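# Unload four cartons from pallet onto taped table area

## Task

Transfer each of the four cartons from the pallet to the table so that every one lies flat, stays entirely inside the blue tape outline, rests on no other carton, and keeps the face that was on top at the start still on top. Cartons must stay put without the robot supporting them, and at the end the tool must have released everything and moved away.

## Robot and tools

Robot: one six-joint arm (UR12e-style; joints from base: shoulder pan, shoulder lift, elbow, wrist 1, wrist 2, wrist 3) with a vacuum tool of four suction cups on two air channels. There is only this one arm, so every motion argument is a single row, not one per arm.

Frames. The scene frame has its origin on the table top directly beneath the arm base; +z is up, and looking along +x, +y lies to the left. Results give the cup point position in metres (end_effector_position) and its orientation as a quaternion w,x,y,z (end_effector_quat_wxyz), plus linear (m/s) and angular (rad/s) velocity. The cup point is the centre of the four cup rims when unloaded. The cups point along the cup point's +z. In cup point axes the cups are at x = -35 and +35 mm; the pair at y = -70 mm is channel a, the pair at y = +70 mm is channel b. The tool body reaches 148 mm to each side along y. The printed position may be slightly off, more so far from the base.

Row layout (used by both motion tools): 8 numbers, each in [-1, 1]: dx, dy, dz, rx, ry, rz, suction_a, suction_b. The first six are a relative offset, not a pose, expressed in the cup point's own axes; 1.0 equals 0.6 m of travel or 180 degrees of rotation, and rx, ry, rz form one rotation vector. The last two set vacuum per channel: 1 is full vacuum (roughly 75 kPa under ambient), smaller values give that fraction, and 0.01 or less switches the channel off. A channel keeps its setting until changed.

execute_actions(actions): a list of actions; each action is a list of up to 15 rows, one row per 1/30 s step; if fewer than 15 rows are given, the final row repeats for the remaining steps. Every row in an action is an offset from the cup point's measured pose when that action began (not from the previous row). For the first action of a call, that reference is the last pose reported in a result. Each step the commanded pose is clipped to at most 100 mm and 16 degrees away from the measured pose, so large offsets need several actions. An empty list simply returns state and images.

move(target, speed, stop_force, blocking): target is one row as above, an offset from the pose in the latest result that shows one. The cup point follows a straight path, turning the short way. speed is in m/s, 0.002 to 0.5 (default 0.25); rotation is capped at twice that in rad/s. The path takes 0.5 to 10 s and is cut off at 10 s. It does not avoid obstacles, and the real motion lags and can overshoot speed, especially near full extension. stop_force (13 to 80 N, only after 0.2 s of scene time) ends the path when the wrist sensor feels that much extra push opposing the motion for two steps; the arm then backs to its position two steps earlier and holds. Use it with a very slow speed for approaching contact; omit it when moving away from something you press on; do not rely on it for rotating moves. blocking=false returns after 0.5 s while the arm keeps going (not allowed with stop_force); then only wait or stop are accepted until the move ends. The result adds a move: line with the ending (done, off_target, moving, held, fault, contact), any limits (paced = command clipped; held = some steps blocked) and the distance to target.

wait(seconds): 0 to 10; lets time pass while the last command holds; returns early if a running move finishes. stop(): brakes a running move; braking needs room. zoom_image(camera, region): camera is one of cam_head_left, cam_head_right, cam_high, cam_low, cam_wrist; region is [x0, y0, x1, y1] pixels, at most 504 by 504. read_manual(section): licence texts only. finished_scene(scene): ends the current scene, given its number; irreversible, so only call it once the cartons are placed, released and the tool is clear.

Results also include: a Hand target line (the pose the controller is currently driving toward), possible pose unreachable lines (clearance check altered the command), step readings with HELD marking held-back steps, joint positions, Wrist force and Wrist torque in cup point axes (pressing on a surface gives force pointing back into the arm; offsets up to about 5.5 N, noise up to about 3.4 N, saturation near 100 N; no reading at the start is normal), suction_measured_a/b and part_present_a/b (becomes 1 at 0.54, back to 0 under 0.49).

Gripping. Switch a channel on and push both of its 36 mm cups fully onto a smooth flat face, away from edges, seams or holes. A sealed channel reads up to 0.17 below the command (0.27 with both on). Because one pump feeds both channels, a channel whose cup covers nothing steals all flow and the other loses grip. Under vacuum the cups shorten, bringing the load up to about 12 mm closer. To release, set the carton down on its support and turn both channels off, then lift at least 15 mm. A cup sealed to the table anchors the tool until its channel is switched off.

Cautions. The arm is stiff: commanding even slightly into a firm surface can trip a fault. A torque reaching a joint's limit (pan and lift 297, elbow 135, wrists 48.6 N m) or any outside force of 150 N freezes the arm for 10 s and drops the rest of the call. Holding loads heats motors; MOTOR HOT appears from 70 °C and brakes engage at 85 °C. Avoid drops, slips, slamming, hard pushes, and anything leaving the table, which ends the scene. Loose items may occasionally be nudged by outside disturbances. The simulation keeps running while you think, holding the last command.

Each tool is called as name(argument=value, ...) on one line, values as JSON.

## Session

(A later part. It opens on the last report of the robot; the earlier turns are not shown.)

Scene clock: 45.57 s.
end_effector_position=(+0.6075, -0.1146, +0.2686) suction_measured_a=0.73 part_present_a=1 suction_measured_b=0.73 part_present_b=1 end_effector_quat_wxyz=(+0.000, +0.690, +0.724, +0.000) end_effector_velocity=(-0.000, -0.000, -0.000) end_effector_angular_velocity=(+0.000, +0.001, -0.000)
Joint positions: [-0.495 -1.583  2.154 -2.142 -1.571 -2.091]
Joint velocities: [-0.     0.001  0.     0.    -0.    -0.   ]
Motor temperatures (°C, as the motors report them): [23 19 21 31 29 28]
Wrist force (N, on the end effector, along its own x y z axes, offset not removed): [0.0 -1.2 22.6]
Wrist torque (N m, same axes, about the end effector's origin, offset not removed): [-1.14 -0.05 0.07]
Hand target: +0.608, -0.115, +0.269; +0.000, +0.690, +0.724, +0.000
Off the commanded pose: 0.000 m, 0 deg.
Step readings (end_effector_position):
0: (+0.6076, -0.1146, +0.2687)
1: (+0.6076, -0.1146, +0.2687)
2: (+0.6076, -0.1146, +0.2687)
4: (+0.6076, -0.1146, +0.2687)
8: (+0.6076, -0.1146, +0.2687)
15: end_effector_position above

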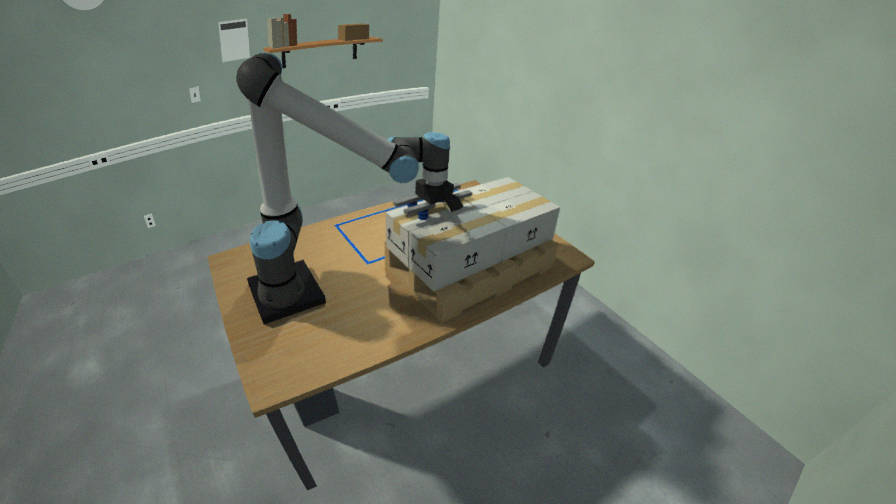

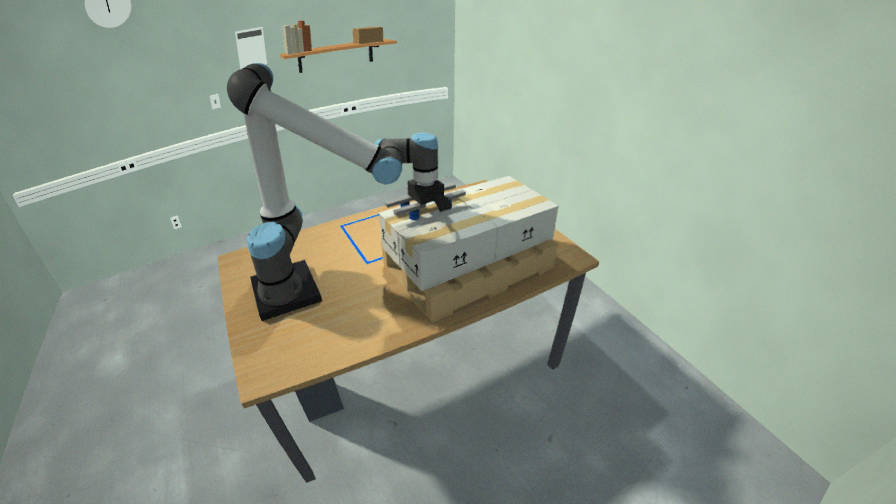

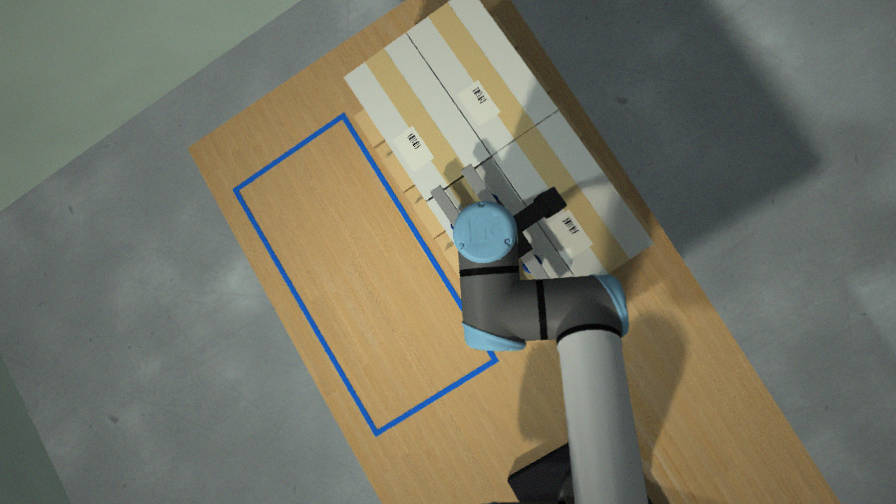

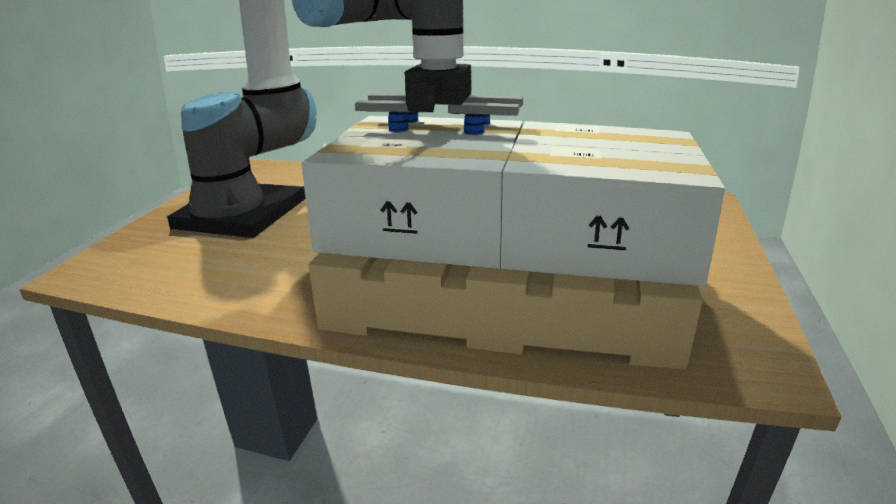

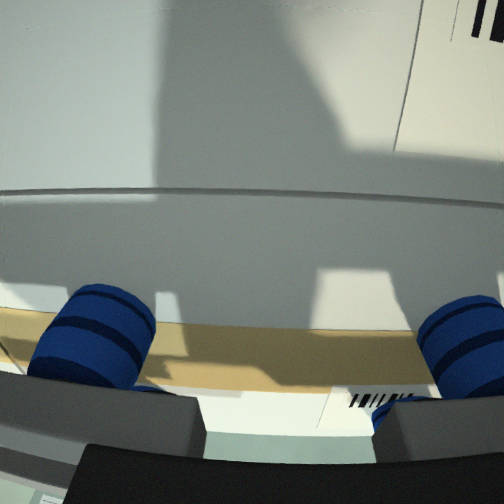

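move(target=[0.004,-0.003,-0.04,0,0,0,1,1], speed=0.07)

move(target=[0.694,0,0,0,0,0.008,1,1], speed=0.3)

move(target=[0,0,0.235,0,0,0,1,1], speed=0.18)

Scene clock: 57.23 s.
end_effector_position=(+0.6056, -0.1123, +0.2923) suction_measured_a=0.76 part_present_a=1 suction_measured_b=0.76 part_present_b=1 end_effector_quat_wxyz=(+0.000, +0.690, +0.724, +0.000) end_effector_velocity=(-0.000, +0.000, +0.002) end_effector_angular_velocity=(+0.000, +0.000, +0.000)
Joint positions: [-0.493 -1.611  2.133 -2.093 -1.571 -2.089]
Joint velocities: [ 0.    -0.003 -0.002  0.005  0.     0.   ]
Motor temperatures (°C, as the motors report them): [23 19 21 31 29 28]
Wrist force (N, on the end effector, along its own x y z axes, offset not removed): [1.5 -1.8 21.1]
Wrist torque (N m, same axes, about the end effector's origin, offset not removed): [-1.21 -0.13 0.08]
Hand target: +0.606, -0.112, +0.293; +0.000, +0.690, +0.724, +0.000
Off the commanded pose: 0.000 m, 0 deg.
move: done

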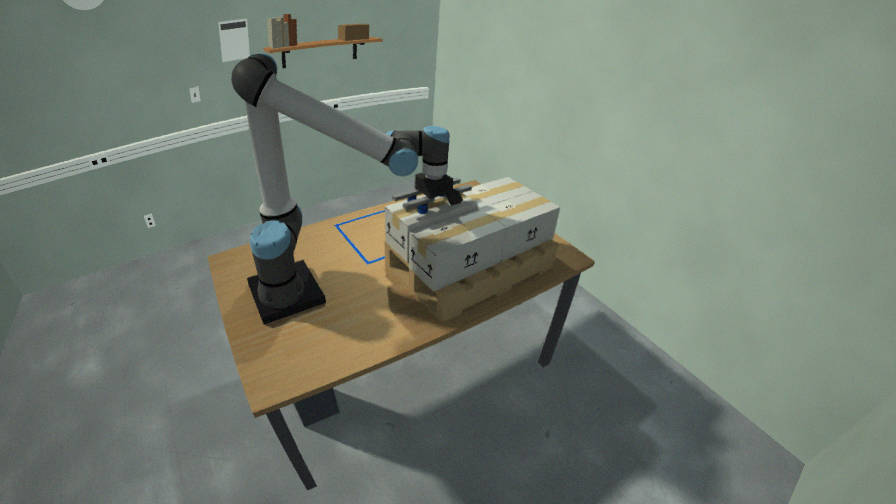

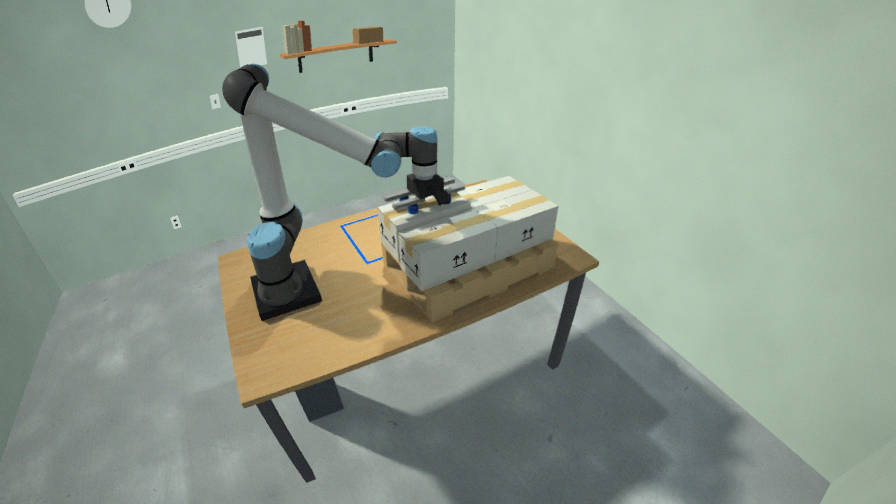

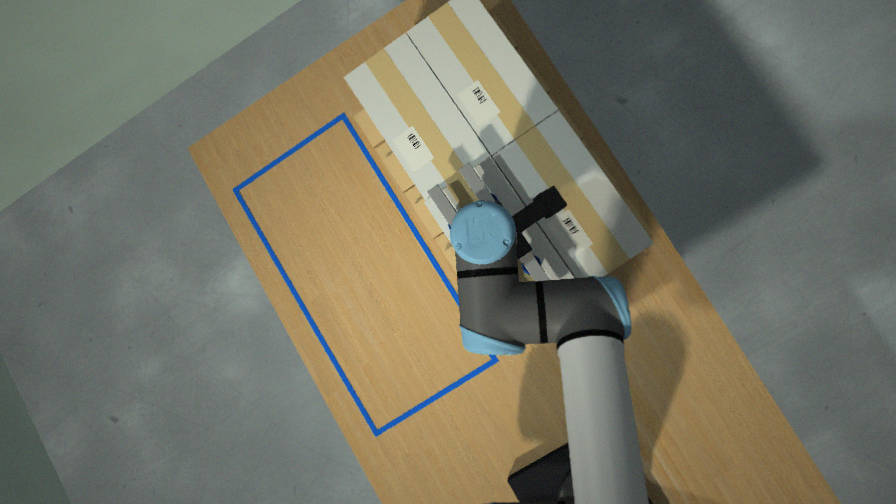

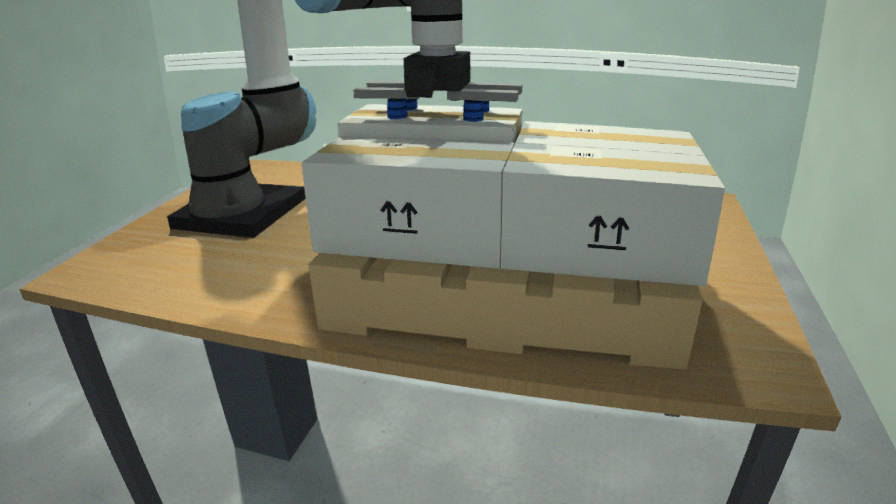

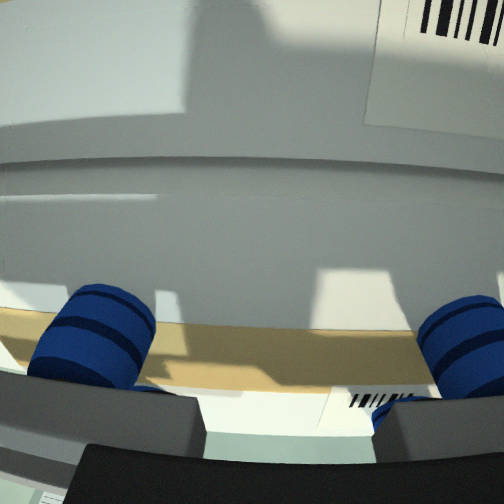

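Scene clock: 59.37 s.
end_effector_position=(+0.5855, +0.3030, +0.2927) suction_measured_a=0.76 part_present_a=1 suction_measured_b=0.76 part_present_b=1 end_effector_quat_wxyz=(-0.000, +0.699, +0.715, +0.001) end_effector_velocity=(+0.000, +0.003, -0.000) end_effector_angular_velocity=(-0.000, +0.001, +0.000)
Joint positions: [ 0.187 -1.538  2.059 -2.093 -1.57  -1.384]
Joint velocities: [ 0.004  0.003 -0.003  0.     0.     0.004]
Motor temperatures (°C, as the motors report them): [23 19 21 31 29 28]
Wrist force (N, on the end effector, along its own x y z axes, offset not removed): [-0.9 -1.3 19.7]
Wrist torque (N m, same axes, about the end effector's origin, offset not removed): [-1.10 0.16 0.20]
Hand target: +0.586, +0.303, +0.293; -0.000, +0.699, +0.715, +0.001
Off the commanded pose: 0.001 m, 0 deg.
move: done

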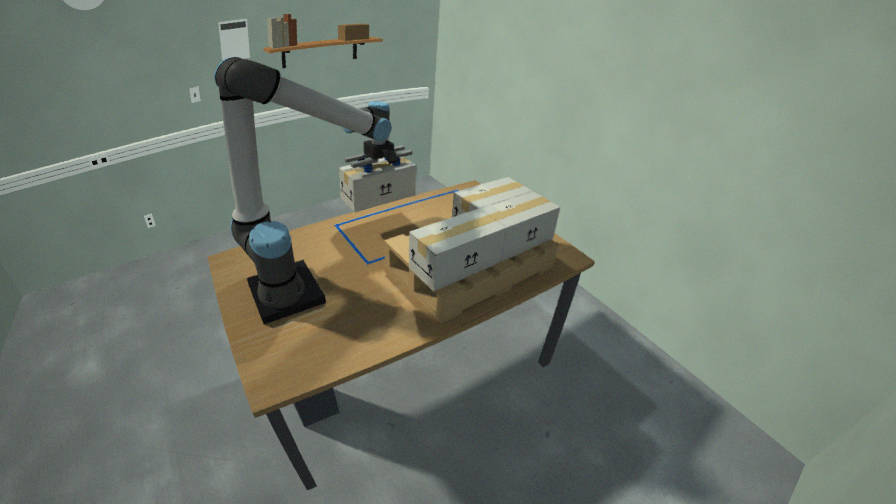

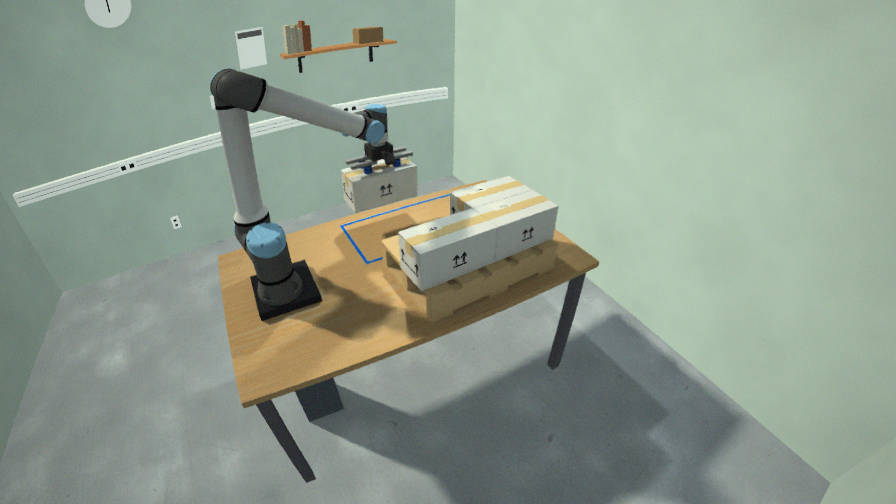

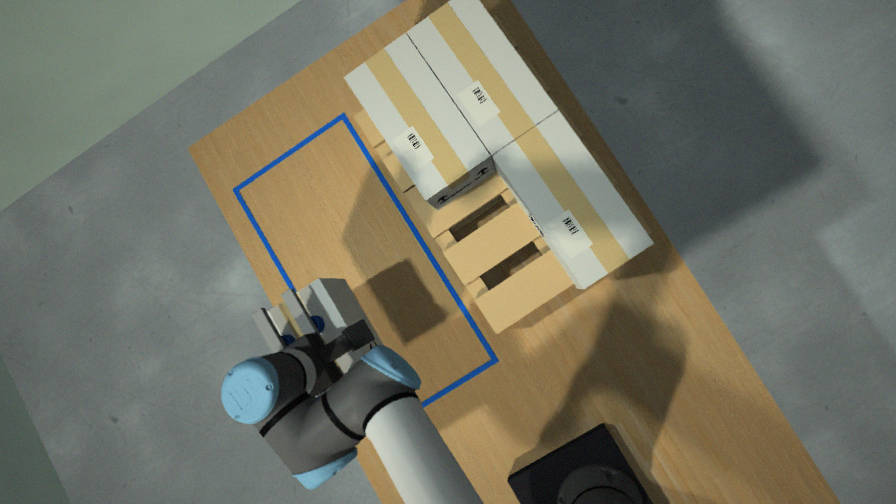

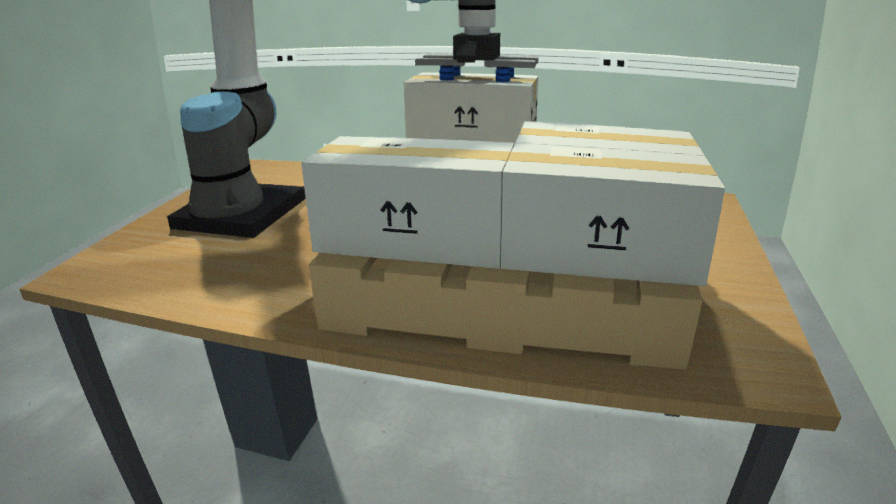

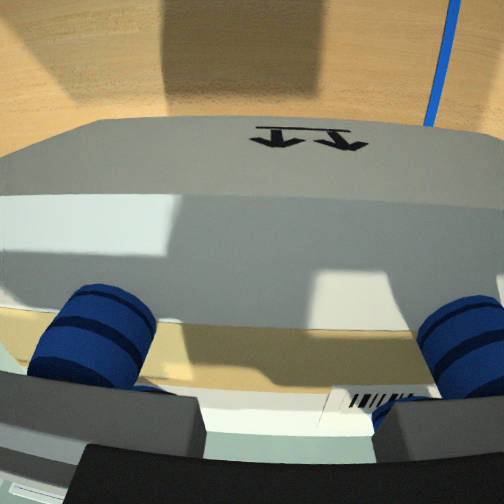

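Scene clock: 60.77 s.
end_effector_position=(+0.5854, +0.3030, +0.1522) suction_measured_a=0.76 part_present_a=1 suction_measured_b=0.76 part_present_b=1 end_effector_quat_wxyz=(-0.000, +0.699, +0.715, +0.001) end_effector_velocity=(+0.000, -0.000, -0.003) end_effector_angular_velocity=(-0.000, -0.000, -0.001)
Joint positions: [ 0.187 -1.372  2.18  -2.38  -1.571 -1.384]
Joint velocities: [-0.     0.005  0.002 -0.007 -0.     0.001]
Motor temperatures (°C, as the motors report them): [23 19 21 31 29 28]
Wrist force (N, on the end effector, along its own x y z axes, offset not removed): [-1.3 -2.4 22.9]
Wrist torque (N m, same axes, about the end effector's origin, offset not removed): [-1.20 0.26 0.09]
Hand target: +0.585, +0.303, +0.152; -0.000, +0.699, +0.715, +0.001
Off the commanded pose: 0.001 m, 0 deg.
move: done

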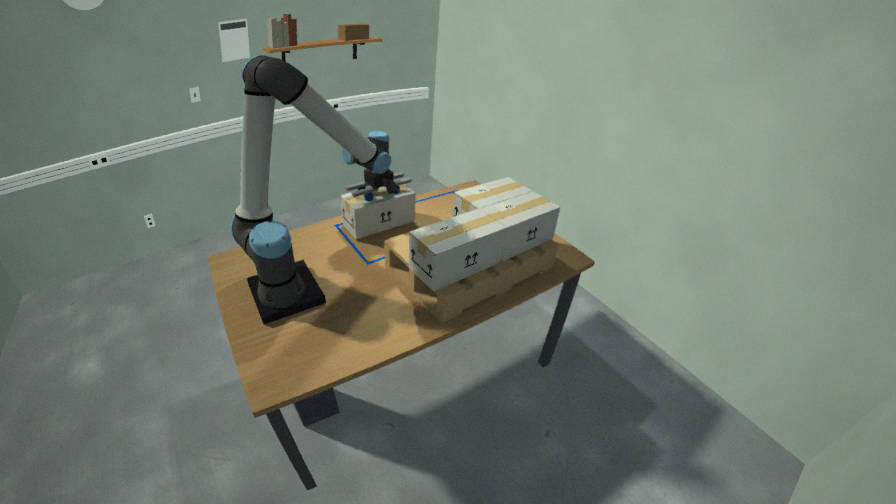

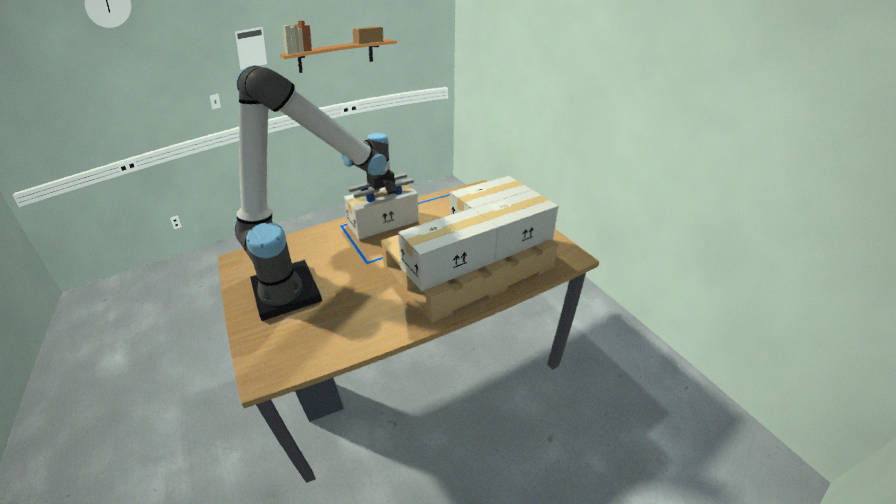

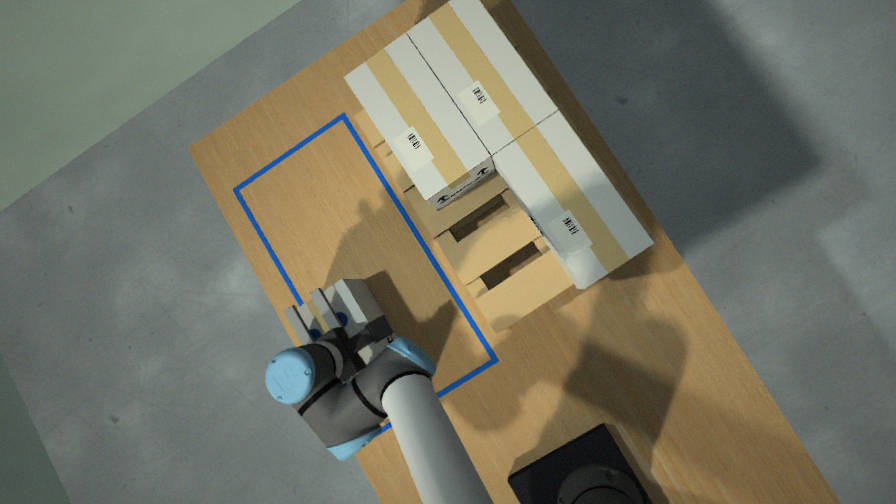

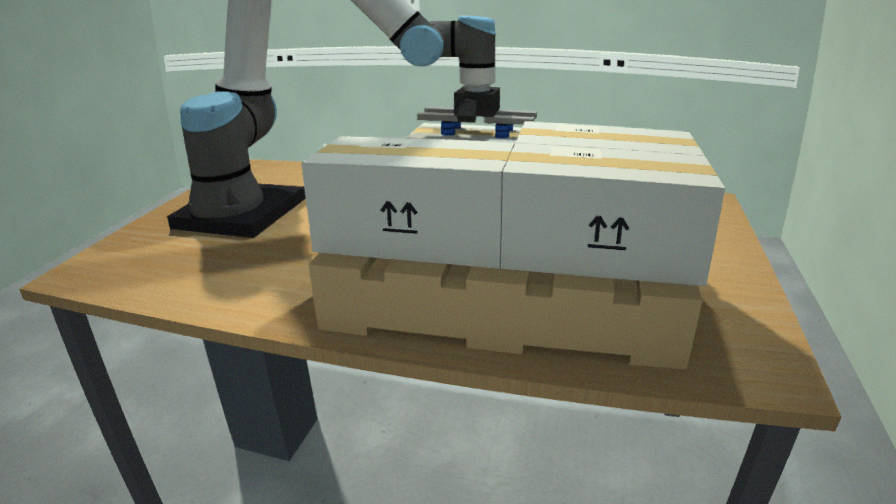

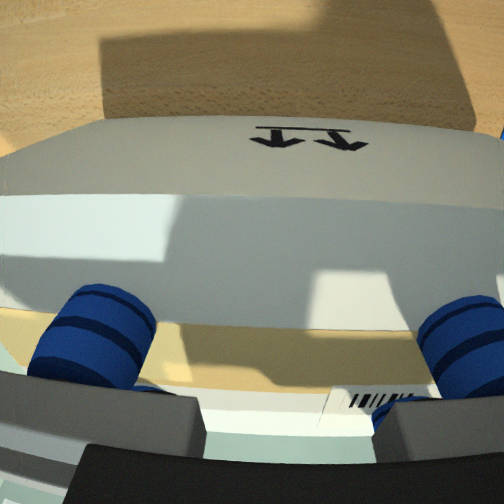

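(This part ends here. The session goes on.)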